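# Move the apple onto the cutting board and press it

## Task

Lift the apple off the plate and put it down on the open wooden surface of the cutting board, far from the knife and from every edge of the board. Then press it steadily onto the board for several seconds with no break in the pressure. It counts as a failure if the board or the knife gets shifted, if the apple is squeezed hard enough to crush it, or if anything is still in motion when the scene ends. The apple must stay in place without the robot holding it there. Anything the robot is touching at the end must not sink more than about a fingernail's width once it is released.

## Robot and tools

Robot: two six-joint arms, left_arm and right_arm, mounted facing each other across a table. The names are only labels and do not match image sides. Each arm ends in an identical five-finger right hand, so the hands are not mirrored and every number means the same on both.

Scene frame: the origin is on the table surface, halfway between the two arm bases. z = 0 is the tabletop and +z is up. left_arm's base sits toward +y. Positions are in metres and orientations are quaternions (w,x,y,z). Reported positions can be slightly off, more so at long reach.

Hand point: a spot fixed to the palm, 0.05 m in front of it, where index pad and thumb tip meet in a pinch.
- Its +z runs along the straightened fingers, which reach 0.06-0.07 m past it.
- +y points out of the palm.
- +x points across the palm away from the thumb.
- A wrist bracket on the little-finger side projects 0.03 m beyond the point along +y and can collide with things.
- A whole-hand wrap fits objects 0.035-0.08 m across, with the thumb turned in front of the palm before arrival.

Row layout: every row is one flat list of 28 numbers, each in [-1, 1], covering both arms even if one is idle. In order:
- left_arm dx, dy, dz, rx, ry, rz
- left_gripper little, ring, middle, index, thumb_bend, thumb_turn, force_limit, speed
- the same 14 for right_arm and right_gripper.

Arm numbers (dx to rz) are an offset, not a pose. They are expressed in that hand point's own axes and measured from its pose in the most recent result showing it. Inside one reply, second and later calls measure from where the arm is when they start. 1.0 equals 0.6 m of travel or 180 degrees. rx, ry, rz form a single rotation vector. Zeros mean return to that reference pose, not hold still.

Hand numbers are absolute targets:
- Fingers and thumb_bend: +1 straight, -1 fully curled.
- thumb_turn: +1 beside the palm, -1 across in front of it.
- A pinch is roughly index -0.22, thumb_bend -0.75, thumb_turn -0.57.
- force_limit maps -1..+1 to about 0-10 N at a fingertip (0-15 N for the two thumb motors).
- speed maps -1..+1 to near zero up to full speed (0.6 s for a full stroke). Use -0.9 or slower for gentle closing.

There is no 'no change' value. To keep a hand as it is, resend its last eight numbers. If none have been sent yet, send hand_measured plus hand_force_limit and hand_speed. A motor only starts when its target changes by 0.01 or more.

execute_actions: the argument 'actions' holds at most one item; the optional 'pictures' flag is a boolean.
- An empty list reads the state.
- {"rows": [...], "steps": n} runs up to 15 rows for n ≤ 15 control steps of 1/30 s. Each row is measured from the same reference pose, not chained, and the last row repeats if rows run out.
- {"steps": n} alone waits up to 300 steps, counted from the previous result, so thinking time eats into it.

move: 'target' is one 28-number row with the same offset rules. It drives each hand point in a straight line; both paths finish together in 0.5-10 s. 'speed' is in m/s, 0.002-0.5 (default 0.25), and rotation is capped at twice that in rad/s. Optional 'stop_force' is in N, 9-40, shared by both arms, and is usable only after 0.2 s of scene time. With it, an arm stops when the wrist sensor feels that much extra resistance along its path, then steps back slightly and holds. Pressure can briefly exceed it, so approach very slowly. It is unreliable if the hand also rotates. Leave it out when lifting away from something being pressed.

The move line reports an ending per arm: done, off_target, moving, held, fault, or contact (stopped by stop_force). limits=paced means the pose was clipped; limits=held means a check blocked steps.

wait: 'seconds' 0-10; nothing new is sent.
zoom_image: 'camera' (cam_low, cam_left_wrist, cam_right_wrist) and 'region' [x0,y0,x1,y1] in pixels, at most 504x504. All images are 896x504.
show_instructions: shows the reference pages.
finished_scene: 'scene' number; ends and grades the scene permanently.

Results give each hand point's position, quaternion and velocities, a Hand target line, wrist force and torque along the hand axes, and per-hand hand_measured, hand_stopped_by (moving/target/force/stalled/fault) and hand_load_n. hand_load_n is positive when pushed open; near-zero loads mean the grip is lost. HELD marks steps not sent; 'pose unreachable' means a clearance check altered the command.

Motion limits:
- Each step, the commanded pose is clipped to 100 mm and 16 degrees from the measured pose, and motion lags about 0.17 s.
- Long moves may fall short; check the result and send the rest.
- Joint load limits are 139 N m for shoulder and elbow and 26 N m for the wrists, and held weight counts.
- Exceeding a joint limit, or 150 N of outside force, freezes that arm for 10 s.
- Arms are stiff, so aiming even slightly into a hard surface can fault.
- Motors heat while loaded: a MOTOR HOT warning appears at 70 °C, and at 85 °C the brakes lock.

Avoid:
- arm-to-arm collisions or pressing between arms
- dropping the apple
- shoving the board or knife
- squeezing the apple too hard
- knocking anything off the table

Press with moderate, steady force using a slow stop_force approach. Let go so the apple sits still by itself.

Each tool is called after "Request:" as a command line: name --argument value for each argument, lists and objects as JSON in quotes; but a table of rows of numbers goes row by row, as --pt "numbers of a row", without its own name.

Reference images:

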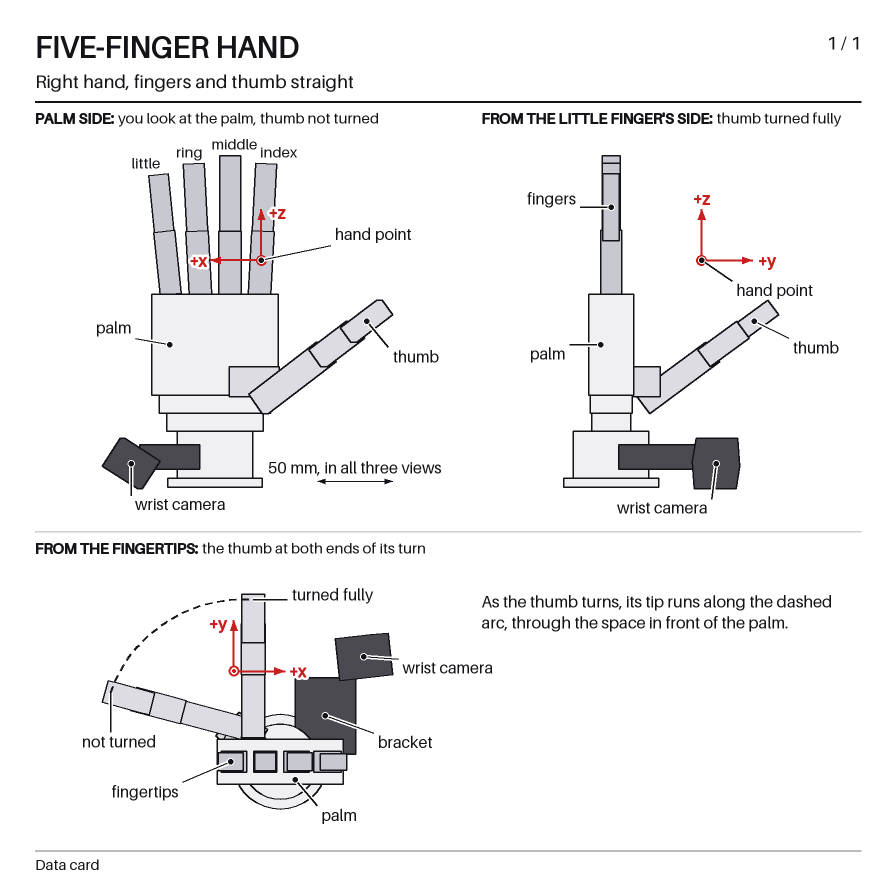

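## Session

Request:
execute_actions --actions '[]'

Scene clock: 0.00 s of 4800.00 s.
left_arm: end_effector_position=(+0.2367, +0.4398, +0.4840) hand_measured=(+1.000, +1.000, +1.000, +1.000, +1.000, +1.000) hand_load_n=(+0.0, +0.0, +0.0, +0.0, +0.0, +0.0) hand_stopped_by=(target, target, target, target, target, target) hand_force_limit=0.00 hand_speed=-0.80 end_effector_quat_wxyz=(-0.003, +0.354, +0.935, +0.011) end_effector_velocity=(+0.000, -0.000, -0.000) end_effector_angular_velocity=(+0.001, +0.000, +0.000) | right_arm: end_effector_position=(+0.0990, -0.2713, +0.4736) hand_measured=(+1.000, +1.000, +1.000, +1.000, +1.000, +1.000) hand_load_n=(+0.0, +0.0, +0.0, +0.0, +0.0, +0.0) hand_stopped_by=(target, target, target, target, target, target) hand_force_limit=0.00 hand_speed=-0.80 end_effector_quat_wxyz=(+0.013, -0.416, +0.909, +0.002) end_effector_velocity=(-0.000, +0.000, +0.000) end_effector_angular_velocity=(+0.002, -0.001, +0.001)
Joint positions: left_arm=[ 0.531 -1.698  1.312  1.975  1.558 -1.881] | right_arm=[-1.182 -1.748  1.369  1.924  1.57  -1.906]
Joint velocities: left_arm=[ 0.     0.001  0.    -0.    -0.    -0.   ] | right_arm=[ 0.001 -0.    -0.001 -0.001 -0.001  0.   ]
Wrist force (N, on the end effector, along its own x y z axes, offset not removed): no reading
Wrist torque (N m, same axes, about the end effector's origin, offset not removed): no reading
Hand target (left_arm): +0.237, +0.440, +0.484; -0.003, +0.354, +0.935, +0.011
Hand target (right_arm): +0.099, -0.271, +0.474; +0.013, -0.416, +0.909, +0.002

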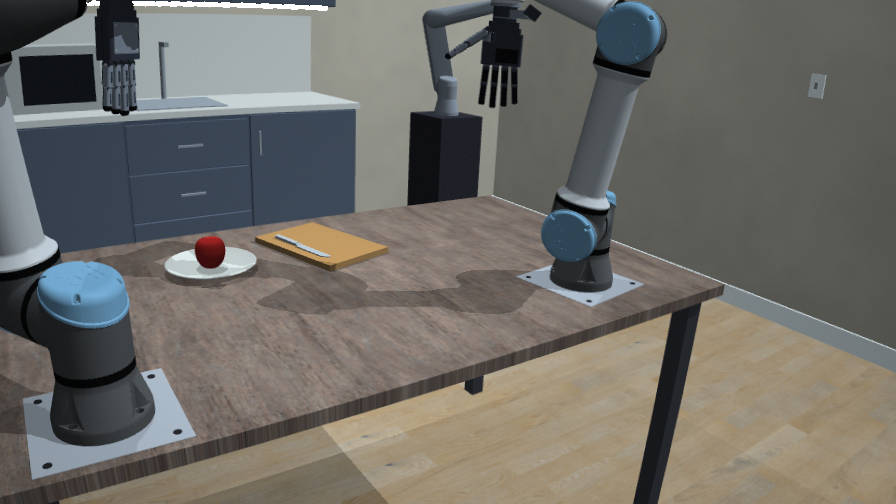

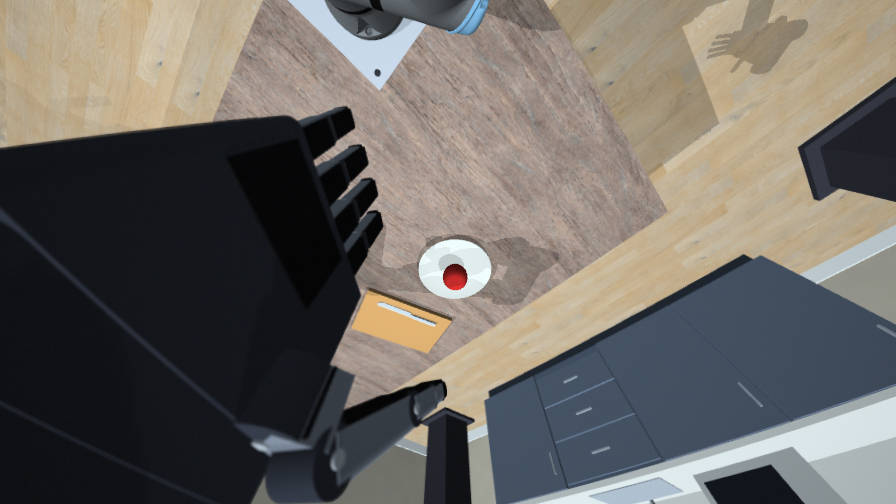

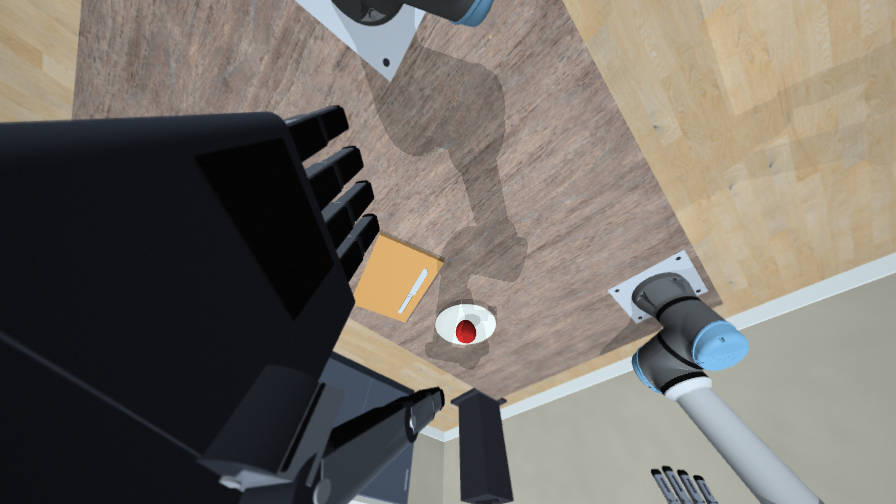

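Request:
move --target '[-0.3,0,0.35,0,0,0,1,1,1,1,1,-1,0,0.5,0,0,0,0,0,0,1,1,1,1,1,1,0,-0.8]'

Scene clock: 25.43 s of 4800.00 s.
left_arm: end_effector_position=(+0.3717, +0.3257, +0.2713) hand_measured=(+1.000, +1.000, +1.000, +1.000, +1.000, -1.000) hand_load_n=(+0.0, +0.0, +0.0, +0.0, +0.0, +0.0) hand_stopped_by=(target, target, target, target, target, target) hand_force_limit=0.00 hand_speed=0.50 end_effector_quat_wxyz=(-0.003, +0.354, +0.935, +0.011) end_effector_velocity=(+0.001, -0.001, -0.001) end_effector_angular_velocity=(-0.000, +0.001, +0.001) | right_arm: end_effector_position=(+0.0990, -0.2713, +0.4736) hand_measured=(+1.000, +1.000, +1.000, +1.000, +1.000, +1.000) hand_load_n=(+0.0, +0.0, +0.0, +0.0, +0.0, +0.0) hand_stopped_by=(target, target, target, target, target, target) hand_force_limit=0.00 hand_speed=-0.80 end_effector_quat_wxyz=(+0.013, -0.416, +0.909, +0.002) end_effector_velocity=(-0.001, +0.000, -0.000) end_effector_angular_velocity=(+0.001, +0.001, +0.002)
Joint positions: left_arm=[ 0.678 -1.304  1.44   1.451  1.555 -1.733] | right_arm=[-1.182 -1.748  1.369  1.924  1.57  -1.906]
Joint velocities: left_arm=[ 0.001  0.004 -0.002 -0.002  0.001  0.   ] | right_arm=[ 0.001 -0.     0.001 -0.    -0.001 -0.   ]
Wrist force (N, on the end effector, along its own x y z axes, offset not removed): left_arm=[-4.0 2.1 -2.1] | right_arm=[-4.4 1.7 0.5]
Wrist torque (N m, same axes, about the end effector's origin, offset not removed): left_arm=[0.46 0.46 -0.18] | right_arm=[0.22 0.50 -0.31]
Hand target (left_arm): +0.372, +0.326, +0.271; -0.003, +0.354, +0.935, +0.011
Hand target (right_arm): +0.099, -0.271, +0.474; +0.013, -0.416, +0.909, +0.002
Off the commanded pose (left_arm): 0.000 m, 0 deg.
Off the commanded pose (right_arm): 0.000 m, 0 deg.
After step 100, 20.43 s passed at rest.
move: done

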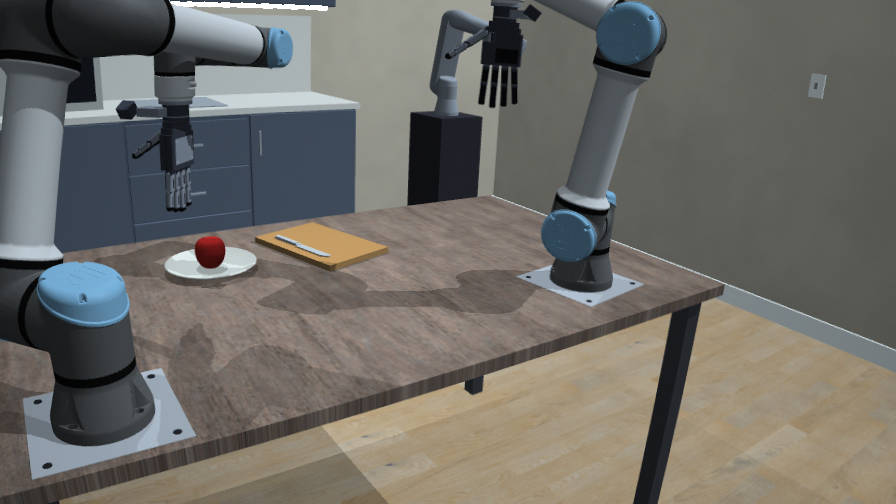

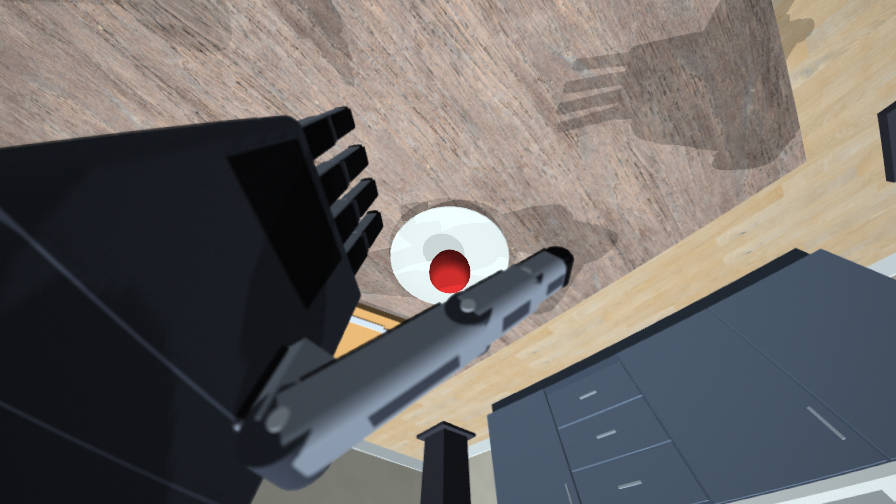

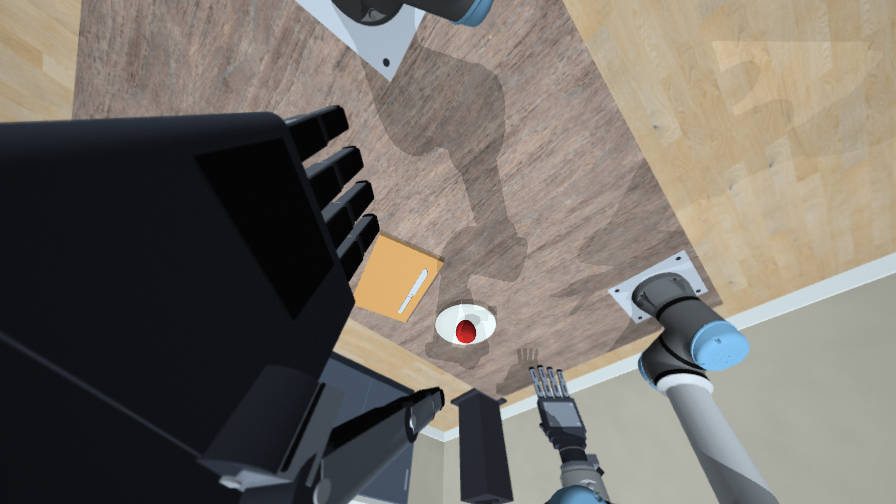

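Request:
move --target '[-0.338,-0.033,0.2,0.25,0,0,0.6,0.6,0.6,0.6,1,-1,0,0.5,0,0,0,0,0,0,1,1,1,1,1,1,0,-0.8]' --speed 0.35

Scene clock: 42.47 s of 4800.00 s.
left_arm: end_effector_position=(+0.5104, +0.1800, +0.1474) hand_measured=(+0.600, +0.600, +0.600, +0.600, +1.000, -1.000) hand_load_n=(+0.0, +0.0, +0.0, +0.0, +0.0, +0.0) hand_stopped_by=(target, target, target, target, target, target) hand_force_limit=0.00 hand_speed=0.50 end_effector_quat_wxyz=(-0.138, +0.326, +0.868, -0.347) end_effector_velocity=(+0.001, -0.001, -0.001) end_effector_angular_velocity=(+0.001, +0.010, -0.006) | right_arm: end_effector_position=(+0.0990, -0.2713, +0.4736) hand_measured=(+1.000, +1.000, +1.000, +1.000, +1.000, +1.000) hand_load_n=(+0.0, +0.0, +0.0, +0.0, +0.0, +0.0) hand_stopped_by=(target, target, target, target, target, target) hand_force_limit=0.00 hand_speed=-0.80 end_effector_quat_wxyz=(+0.013, -0.416, +0.909, +0.002) end_effector_velocity=(-0.000, -0.000, -0.001) end_effector_angular_velocity=(-0.002, +0.002, +0.000)
Joint positions: left_arm=[ 1.016 -0.569  0.67   1.647  2.32  -1.332] | right_arm=[-1.182 -1.748  1.369  1.924  1.57  -1.906]
Joint velocities: left_arm=[ 0.001  0.017 -0.026  0.025  0.003  0.011] | right_arm=[ 0.001  0.     0.003 -0.     0.001  0.   ]
Wrist force (N, on the end effector, along its own x y z axes, offset not removed): left_arm=[-1.3 4.4 -0.2] | right_arm=[0.9 0.7 -0.3]
Wrist torque (N m, same axes, about the end effector's origin, offset not removed): left_arm=[0.58 -0.08 0.18] | right_arm=[0.18 -0.28 0.03]
Hand target (left_arm): +0.510, +0.180, +0.147; -0.138, +0.326, +0.868, -0.347
Hand target (right_arm): +0.099, -0.271, +0.474; +0.013, -0.416, +0.909, +0.002
Off the commanded pose (left_arm): 0.001 m, 0 deg.
Off the commanded pose (right_arm): 0.000 m, 0 deg.
After step 100, 12.00 s passed at rest.
move: done

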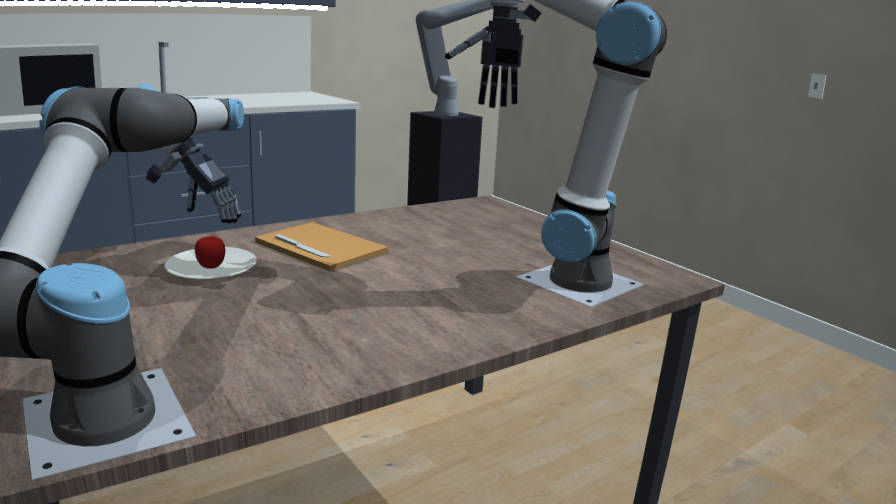

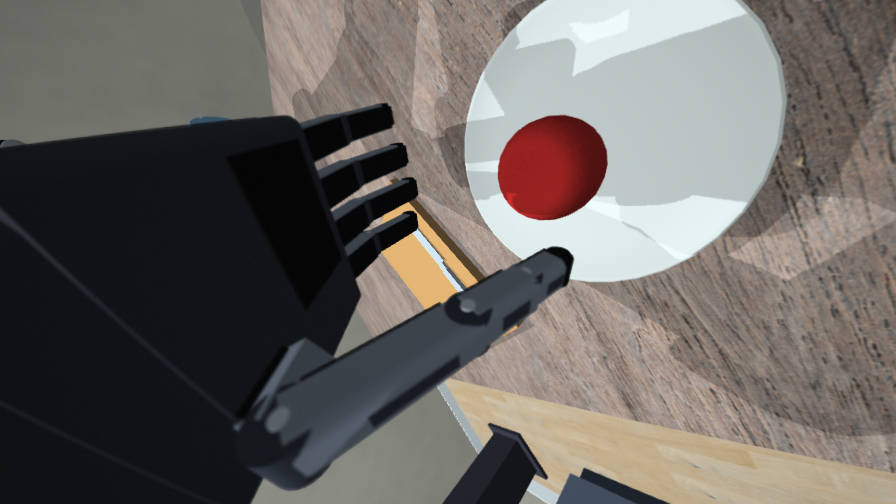

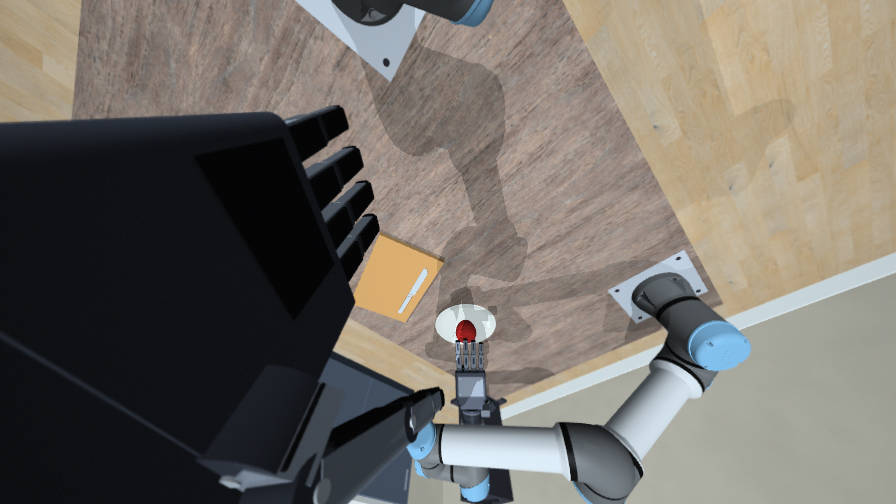

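Request:
move --target '[0.028,0.125,0.1,0,0,0,0.6,0.6,0.6,0.6,1,-1,0,0.5,0,0,0,0,0,0,1,1,1,1,1,1,0,-0.8]' --speed 0.08

Scene clock: 54.23 s of 4800.00 s.
left_arm: end_effector_position=(+0.5049, +0.2013, +0.0525) hand_measured=(+0.600, +0.600, +0.600, +0.600, +1.000, -1.000) hand_load_n=(+0.0, +0.0, +0.0, +0.0, +0.0, +0.0) hand_stopped_by=(target, target, target, target, target, target) hand_force_limit=0.00 hand_speed=0.50 end_effector_quat_wxyz=(-0.138, +0.326, +0.868, -0.347) end_effector_velocity=(+0.000, +0.000, -0.001) end_effector_angular_velocity=(+0.001, -0.001, -0.000) | right_arm: end_effector_position=(+0.0990, -0.2713, +0.4736) hand_measured=(+1.000, +1.000, +1.000, +1.000, +1.000, +1.000) hand_load_n=(+0.0, +0.0, +0.0, +0.0, +0.0, +0.0) hand_stopped_by=(target, target, target, target, target, target) hand_force_limit=0.00 hand_speed=-0.80 end_effector_quat_wxyz=(+0.013, -0.416, +0.909, +0.002) end_effector_velocity=(+0.000, -0.000, +0.000) end_effector_angular_velocity=(+0.000, -0.000, -0.002)
Joint positions: left_arm=[ 1.04  -0.542  0.87   1.441  2.315 -1.3  ] | right_arm=[-1.182 -1.748  1.369  1.924  1.57  -1.906]
Joint velocities: left_arm=[ 0.     0.     0.002 -0.003 -0.001  0.001] | right_arm=[-0.001 -0.    -0.     0.     0.     0.001]
Wrist force (N, on the end effector, along its own x y z axes, offset not removed): left_arm=[0.2 2.7 -1.3] | right_arm=[0.6 -1.4 -2.9]
Wrist torque (N m, same axes, about the end effector's origin, offset not removed): left_arm=[0.60 -0.20 0.26] | right_arm=[0.02 -0.20 -0.18]
Hand target (left_arm): +0.505, +0.201, +0.052; -0.138, +0.326, +0.868, -0.347
Hand target (right_arm): +0.099, -0.271, +0.474; +0.013, -0.416, +0.909, +0.002
Off the commanded pose (left_arm): 0.000 m, 0 deg.
Off the commanded pose (right_arm): 0.000 m, 0 deg.
After step 100, 6.80 s passed at rest.
move: done

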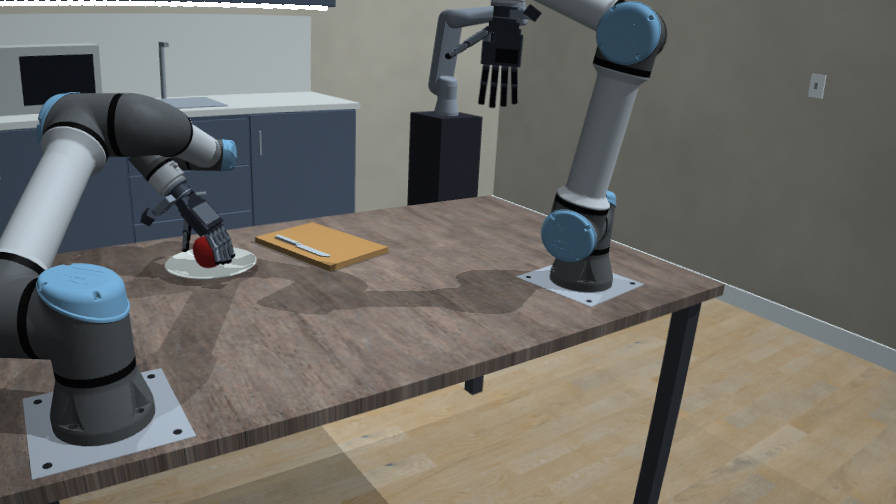

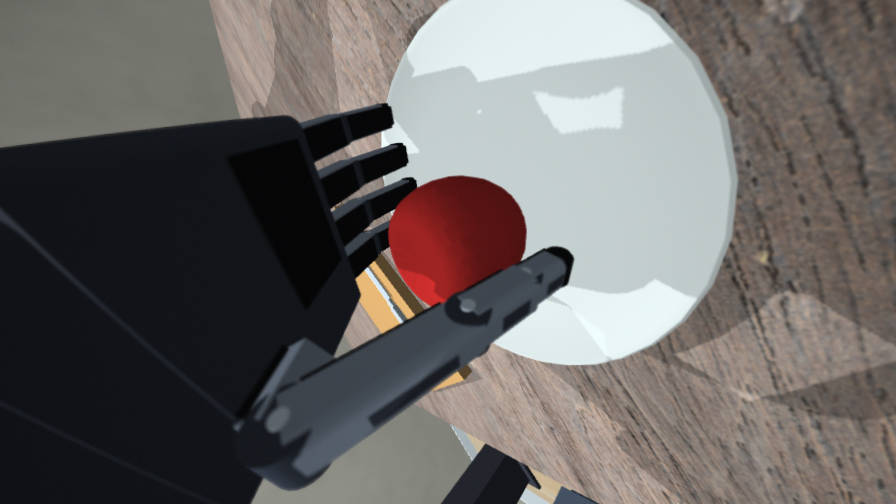

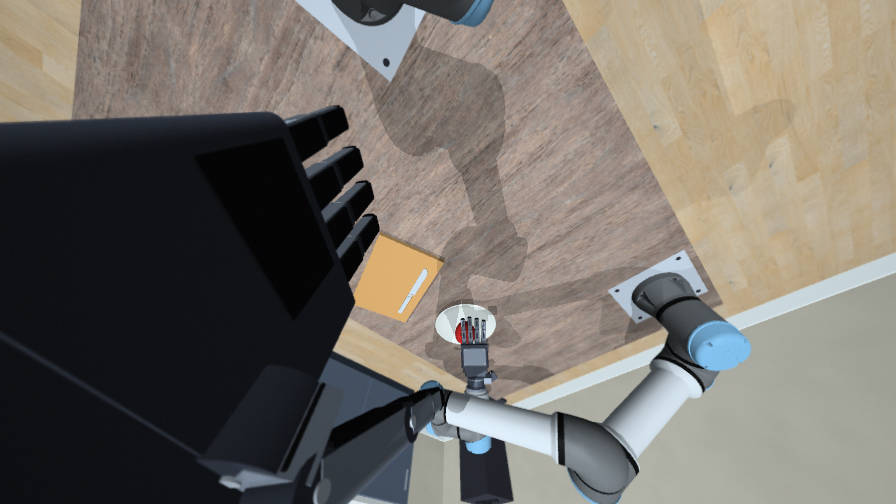

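Request:
move --target '[-0.02,0.017,0.013,0,0,0,0.6,0.6,0.6,0.6,1,-1,0,0.5,0,0,0,0,0,0,1,1,1,1,1,1,0,-0.8]' --speed 0.04

Request:
move --target '[0,0,0,0,0,0,-0.6,-0.6,-0.6,-0.6,-0.7,-1,0.2,-0.7,0,0,0,0,0,0,1,1,1,1,1,1,0,-0.8]'

Scene clock: 60.60 s of 4800.00 s.
left_arm: end_effector_position=(+0.5149, +0.1950, +0.0397) hand_measured=(+0.600, +0.600, +0.600, +0.600, +1.000, -1.000) hand_load_n=(+0.0, +0.0, +0.0, +0.0, +0.0, +0.0) hand_stopped_by=(target, target, target, target, target, target) hand_force_limit=0.00 hand_speed=0.50 end_effector_quat_wxyz=(-0.138, +0.326, +0.868, -0.347) end_effector_velocity=(+0.001, -0.001, -0.001) end_effector_angular_velocity=(-0.000, +0.001, +0.000) | right_arm: end_effector_position=(+0.0990, -0.2713, +0.4736) hand_measured=(+1.000, +1.000, +1.000, +1.000, +1.000, +1.000) hand_load_n=(+0.0, +0.0, +0.0, +0.0, +0.0, +0.0) hand_stopped_by=(target, target, target, target, target, target) hand_force_limit=0.00 hand_speed=-0.80 end_effector_quat_wxyz=(+0.013, -0.416, +0.909, +0.002) end_effector_velocity=(+0.000, +0.000, +0.000) end_effector_angular_velocity=(+0.001, -0.002, +0.001)
Joint positions: left_arm=[ 1.039 -0.494  0.809  1.454  2.315 -1.301] | right_arm=[-1.182 -1.748  1.369  1.924  1.57  -1.906]
Joint velocities: left_arm=[-0.     0.005 -0.007  0.003  0.001  0.   ] | right_arm=[ 0.001 -0.    -0.001 -0.    -0.    -0.   ]
Wrist force (N, on the end effector, along its own x y z axes, offset not removed): left_arm=[-0.8 3.0 0.4] | right_arm=[-0.7 0.8 -2.6]
Wrist torque (N m, same axes, about the end effector's origin, offset not removed): left_arm=[0.23 -0.03 0.06] | right_arm=[0.29 0.27 -0.02]
Hand target (left_arm): +0.515, +0.195, +0.040; -0.138, +0.326, +0.868, -0.347
Hand target (right_arm): +0.099, -0.271, +0.474; +0.013, -0.416, +0.909, +0.002
Off the commanded pose (left_arm): 0.000 m, 0 deg.
Off the commanded pose (right_arm): 0.000 m, 0 deg.
After step 100, 2.23 s passed at rest.
move: done

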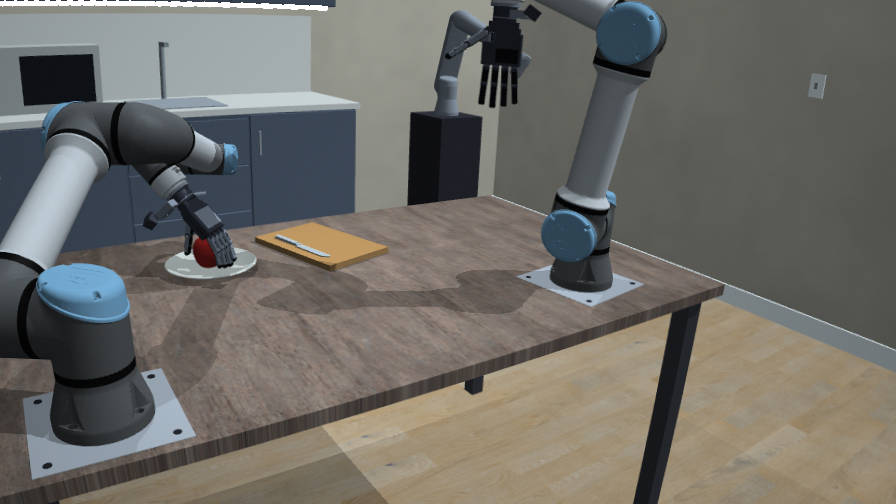

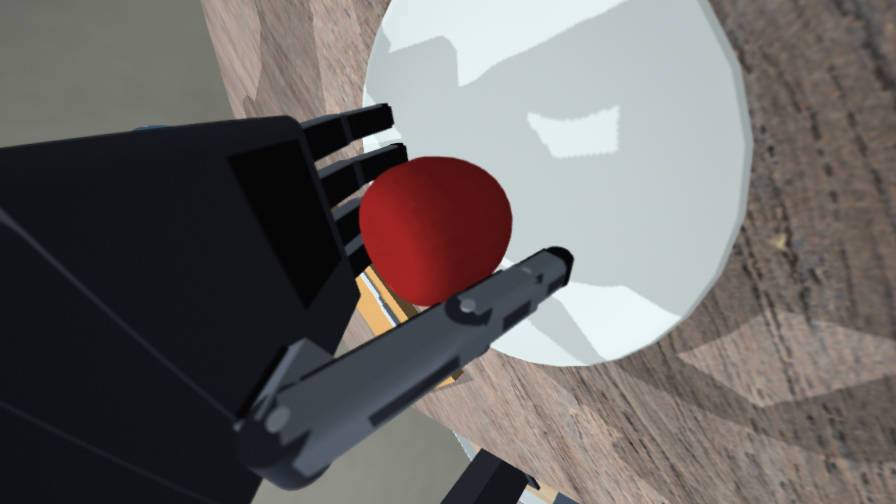

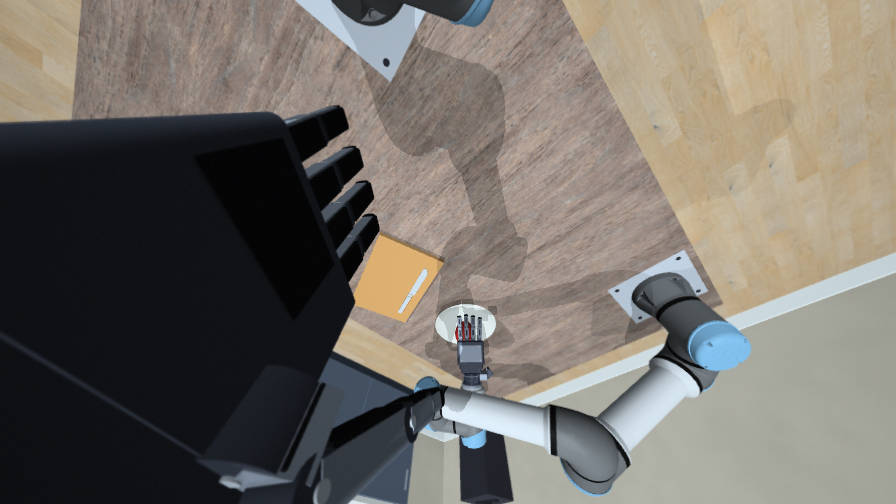

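Scene clock: 63.27 s of 4800.00 s.
left_arm: end_effector_position=(+0.5149, +0.1950, +0.0397) hand_measured=(-0.600, +0.072, +0.204, +0.170, +0.734, -1.000) hand_load_n=(+0.0, +9.0, +4.0, +4.5, +11.5, +3.5) hand_stopped_by=(target, force, force, force, force, target) hand_force_limit=0.20 hand_speed=-0.70 end_effector_quat_wxyz=(-0.138, +0.326, +0.868, -0.347) end_effector_velocity=(+0.000, -0.000, -0.000) end_effector_angular_velocity=(-0.000, -0.001, -0.000) | right_arm: end_effector_position=(+0.0990, -0.2713, +0.4736) hand_measured=(+1.000, +1.000, +1.000, +1.000, +1.000, +1.000) hand_load_n=(+0.0, +0.0, +0.0, +0.0, +0.0, +0.0) hand_stopped_by=(target, target, target, target, target, target) hand_force_limit=0.00 hand_speed=-0.80 end_effector_quat_wxyz=(+0.013, -0.416, +0.909, +0.002) end_effector_velocity=(+0.000, -0.000, -0.000) end_effector_angular_velocity=(-0.000, -0.000, -0.001)
Joint positions: left_arm=[ 1.039 -0.494  0.809  1.454  2.315 -1.301] | right_arm=[-1.182 -1.748  1.369  1.924  1.57  -1.906]
Joint velocities: left_arm=[-0.  0. -0. -0. -0.  0.] | right_arm=[-0.001  0.    -0.    -0.     0.     0.   ]
Wrist force (N, on the end effector, along its own x y z axes, offset not removed): left_arm=[-3.7 2.4 3.9] | right_arm=[-2.3 1.2 -1.8]
Wrist torque (N m, same axes, about the end effector's origin, offset not removed): left_arm=[0.19 0.18 -0.22] | right_arm=[0.26 0.27 -0.11]
Hand target (left_arm): +0.515, +0.195, +0.040; -0.138, +0.326, +0.868, -0.347
Hand target (right_arm): +0.099, -0.271, +0.474; +0.013, -0.416, +0.909, +0.002
Off the commanded pose (left_arm): 0.000 m, 0 deg.
Off the commanded pose (right_arm): 0.000 m, 0 deg.
move: done

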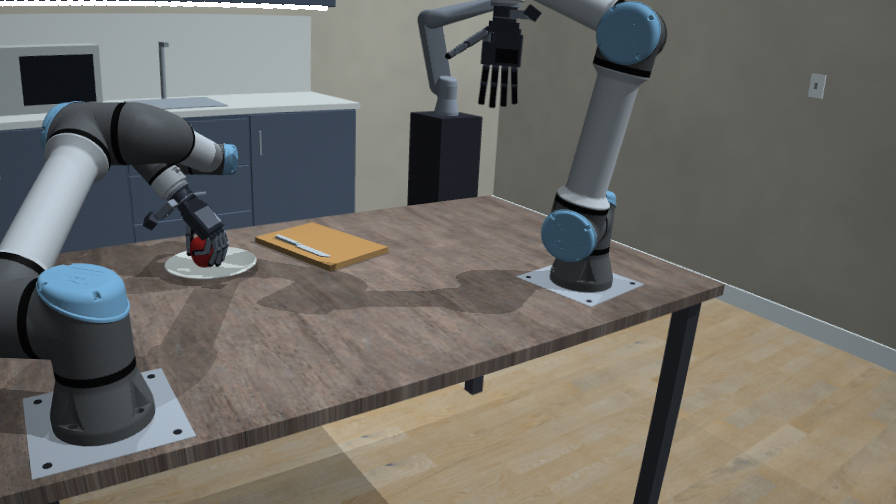

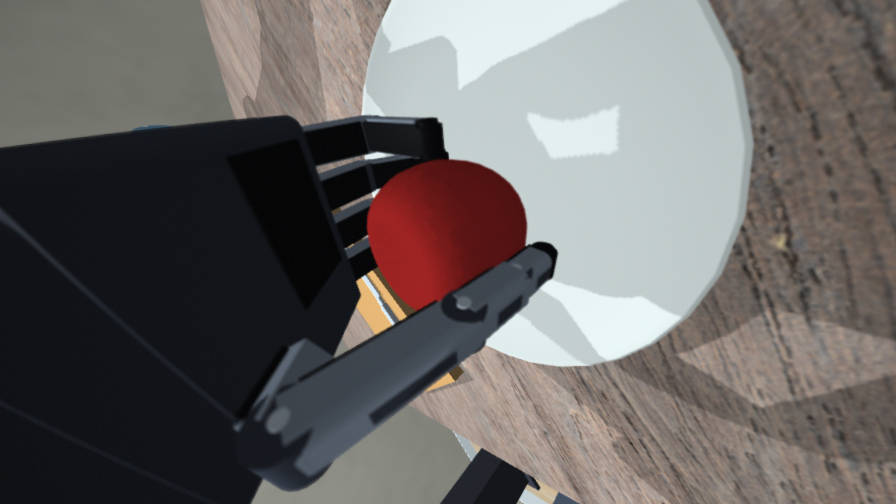

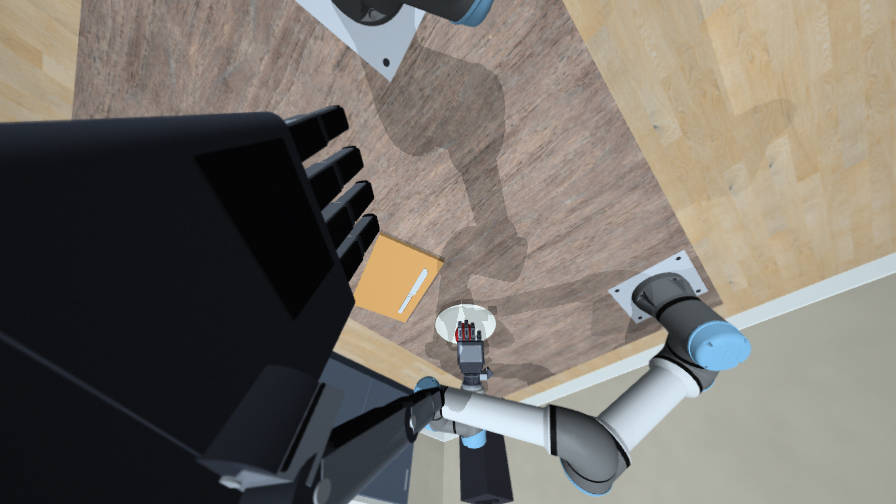

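Request:
move --target '[0,-0.14,-0.14,0,-0.314,-0.314,-0.6,-0.6,-0.6,-0.6,-0.7,-1,0.2,-0.7,0,0,0,0,0,0,1,1,1,1,1,1,0,-0.8]'

Scene clock: 70.07 s of 4800.00 s.
left_arm: end_effector_position=(+0.5151, +0.1921, +0.1590) hand_measured=(-0.600, +0.072, +0.204, +0.170, +0.734, -1.000) hand_load_n=(+0.0, +9.0, +4.0, +4.5, +11.5, +3.5) hand_stopped_by=(target, force, force, force, force, target) hand_force_limit=0.20 hand_speed=-0.70 end_effector_quat_wxyz=(-0.131, +0.303, -0.876, +0.351) end_effector_velocity=(+0.000, -0.000, +0.001) end_effector_angular_velocity=(-0.000, +0.000, +0.007) | right_arm: end_effector_position=(+0.0990, -0.2713, +0.4736) hand_measured=(+1.000, +1.000, +1.000, +1.000, +1.000, +1.000) hand_load_n=(+0.0, +0.0, +0.0, +0.0, +0.0, +0.0) hand_stopped_by=(target, target, target, target, target, target) hand_force_limit=0.00 hand_speed=-0.80 end_effector_quat_wxyz=(+0.013, -0.416, +0.909, +0.002) end_effector_velocity=(-0.000, +0.000, +0.000) end_effector_angular_velocity=(+0.000, -0.001, +0.002)
Joint positions: left_arm=[ 0.804 -1.102  1.34   0.568  1.654 -3.03 ] | right_arm=[-1.182 -1.748  1.369  1.924  1.57  -1.906]
Joint velocities: left_arm=[-0.002 -0.001 -0.001  0.002 -0.007 -0.007] | right_arm=[ 0.001 -0.    -0.001  0.     0.    -0.001]
Wrist force (N, on the end effector, along its own x y z axes, offset not removed): left_arm=[1.9 4.5 1.0] | right_arm=[-3.4 0.1 -1.8]
Wrist torque (N m, same axes, about the end effector's origin, offset not removed): left_arm=[0.40 -0.41 0.36] | right_arm=[0.13 0.44 -0.25]
Hand target (left_arm): +0.515, +0.192, +0.159; +0.131, -0.303, +0.876, -0.351
Hand target (right_arm): +0.099, -0.271, +0.474; +0.013, -0.416, +0.909, +0.002
Off the commanded pose (left_arm): 0.001 m, 0 deg.
Off the commanded pose (right_arm): 0.000 m, 0 deg.
After step 100, 0.20 s passed at rest.
move: done

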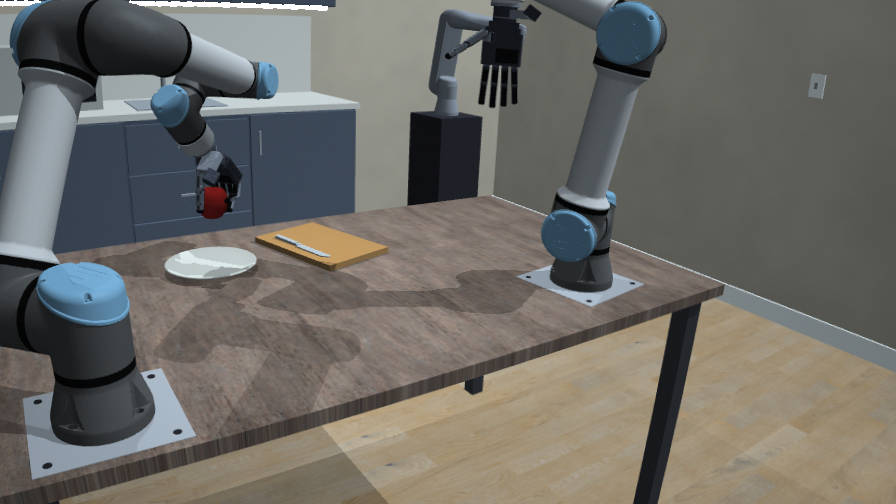

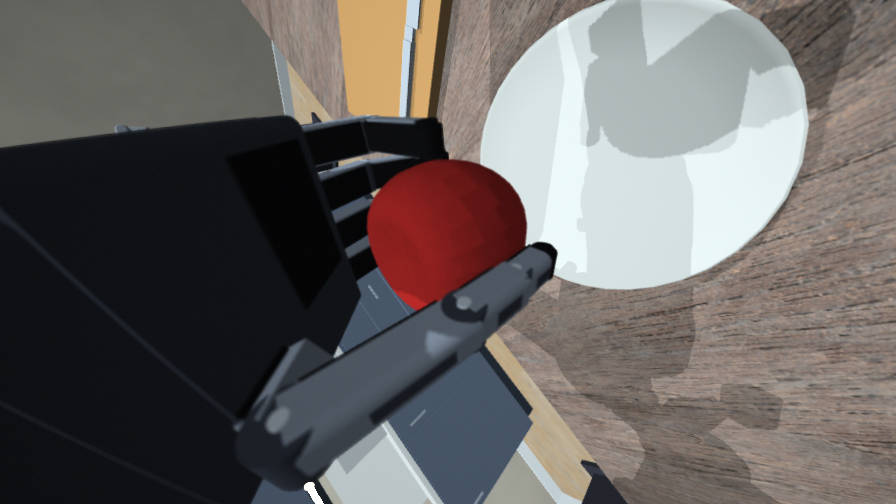

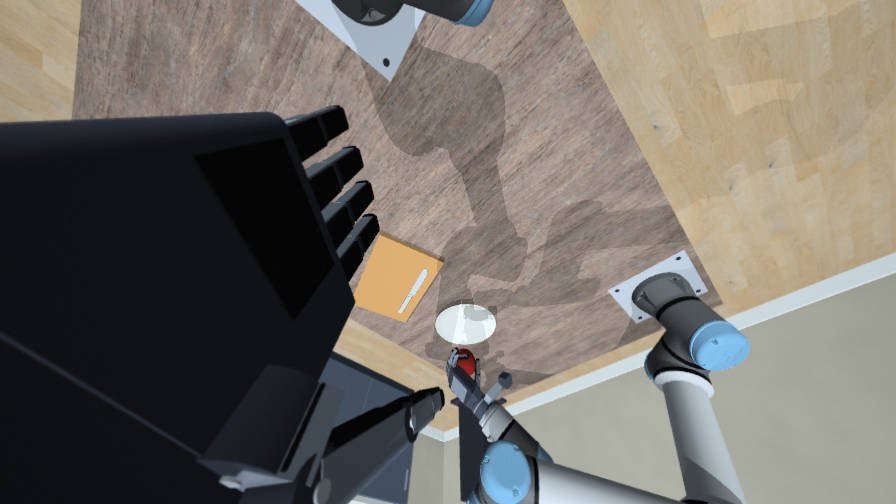

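Request:
move --target '[0.322,-0.268,0.362,0,0,0,-0.6,-0.6,-0.6,-0.6,-0.7,-1,0.2,-0.7,0,0,0,0,0,0,1,1,1,1,1,1,0,-0.8]'

Scene clock: 78.50 s of 4800.00 s.
left_arm: end_effector_position=(+0.5294, -0.1353, +0.1111) hand_measured=(-0.600, +0.072, +0.204, +0.170, +0.734, -1.000) hand_load_n=(+0.0, +9.0, +4.0, +4.5, +11.5, +3.5) hand_stopped_by=(target, force, force, force, force, target) hand_force_limit=0.20 hand_speed=-0.70 end_effector_quat_wxyz=(-0.141, +0.295, -0.865, +0.382) end_effector_velocity=(+0.001, -0.001, +0.000) end_effector_angular_velocity=(-0.003, -0.003, -0.000) | right_arm: end_effector_position=(+0.0990, -0.2713, +0.4736) hand_measured=(+1.000, +1.000, +1.000, +1.000, +1.000, +1.000) hand_load_n=(+0.0, +0.0, +0.0, +0.0, +0.0, +0.0) hand_stopped_by=(target, target, target, target, target, target) hand_force_limit=0.00 hand_speed=-0.80 end_effector_quat_wxyz=(+0.013, -0.416, +0.909, +0.002) end_effector_velocity=(-0.000, -0.000, +0.000) end_effector_angular_velocity=(+0.000, +0.000, -0.001)
Joint positions: left_arm=[ 0.495 -0.307  0.035  1.012  1.436 -3.238] | right_arm=[-1.182 -1.748  1.369  1.924  1.57  -1.906]
Joint velocities: left_arm=[ 0.     0.007 -0.014  0.003 -0.     0.001] | right_arm=[-0.001 -0.    -0.001  0.001 -0.     0.   ]
Wrist force (N, on the end effector, along its own x y z axes, offset not removed): left_arm=[2.7 3.1 1.4] | right_arm=[3.0 0.9 -2.8]
Wrist torque (N m, same axes, about the end effector's origin, offset not removed): left_arm=[0.26 -0.54 0.36] | right_arm=[0.34 -0.51 0.19]
Hand target (left_arm): +0.529, -0.135, +0.111; +0.141, -0.295, +0.864, -0.382
Hand target (right_arm): +0.099, -0.271, +0.474; +0.013, -0.416, +0.909, +0.002
Off the commanded pose (left_arm): 0.002 m, 4 deg.
Off the commanded pose (right_arm): 0.000 m, 0 deg.
elbow stopped short (left arm): the move would have taken joint 3 (elbow) straighter than the controller allows; a more bent joint 3 avoids this.
After step 100, 3.07 s passed at rest.
move: off_target (left_arm)

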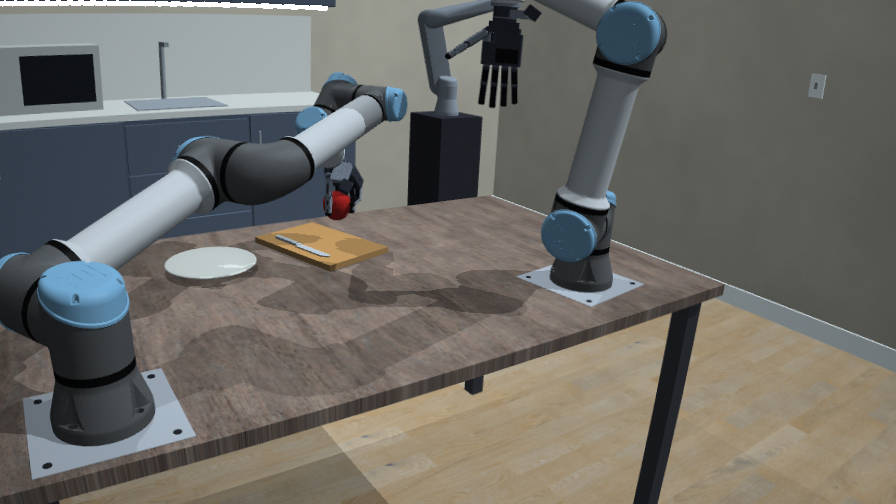

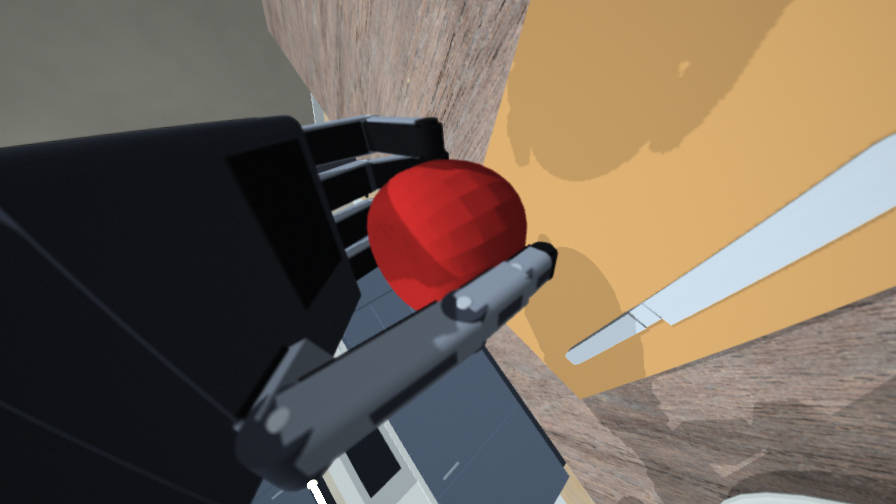

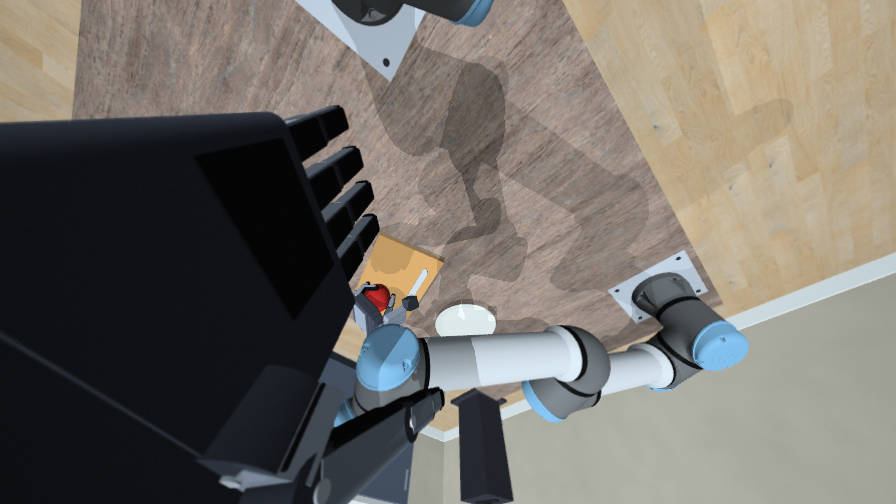

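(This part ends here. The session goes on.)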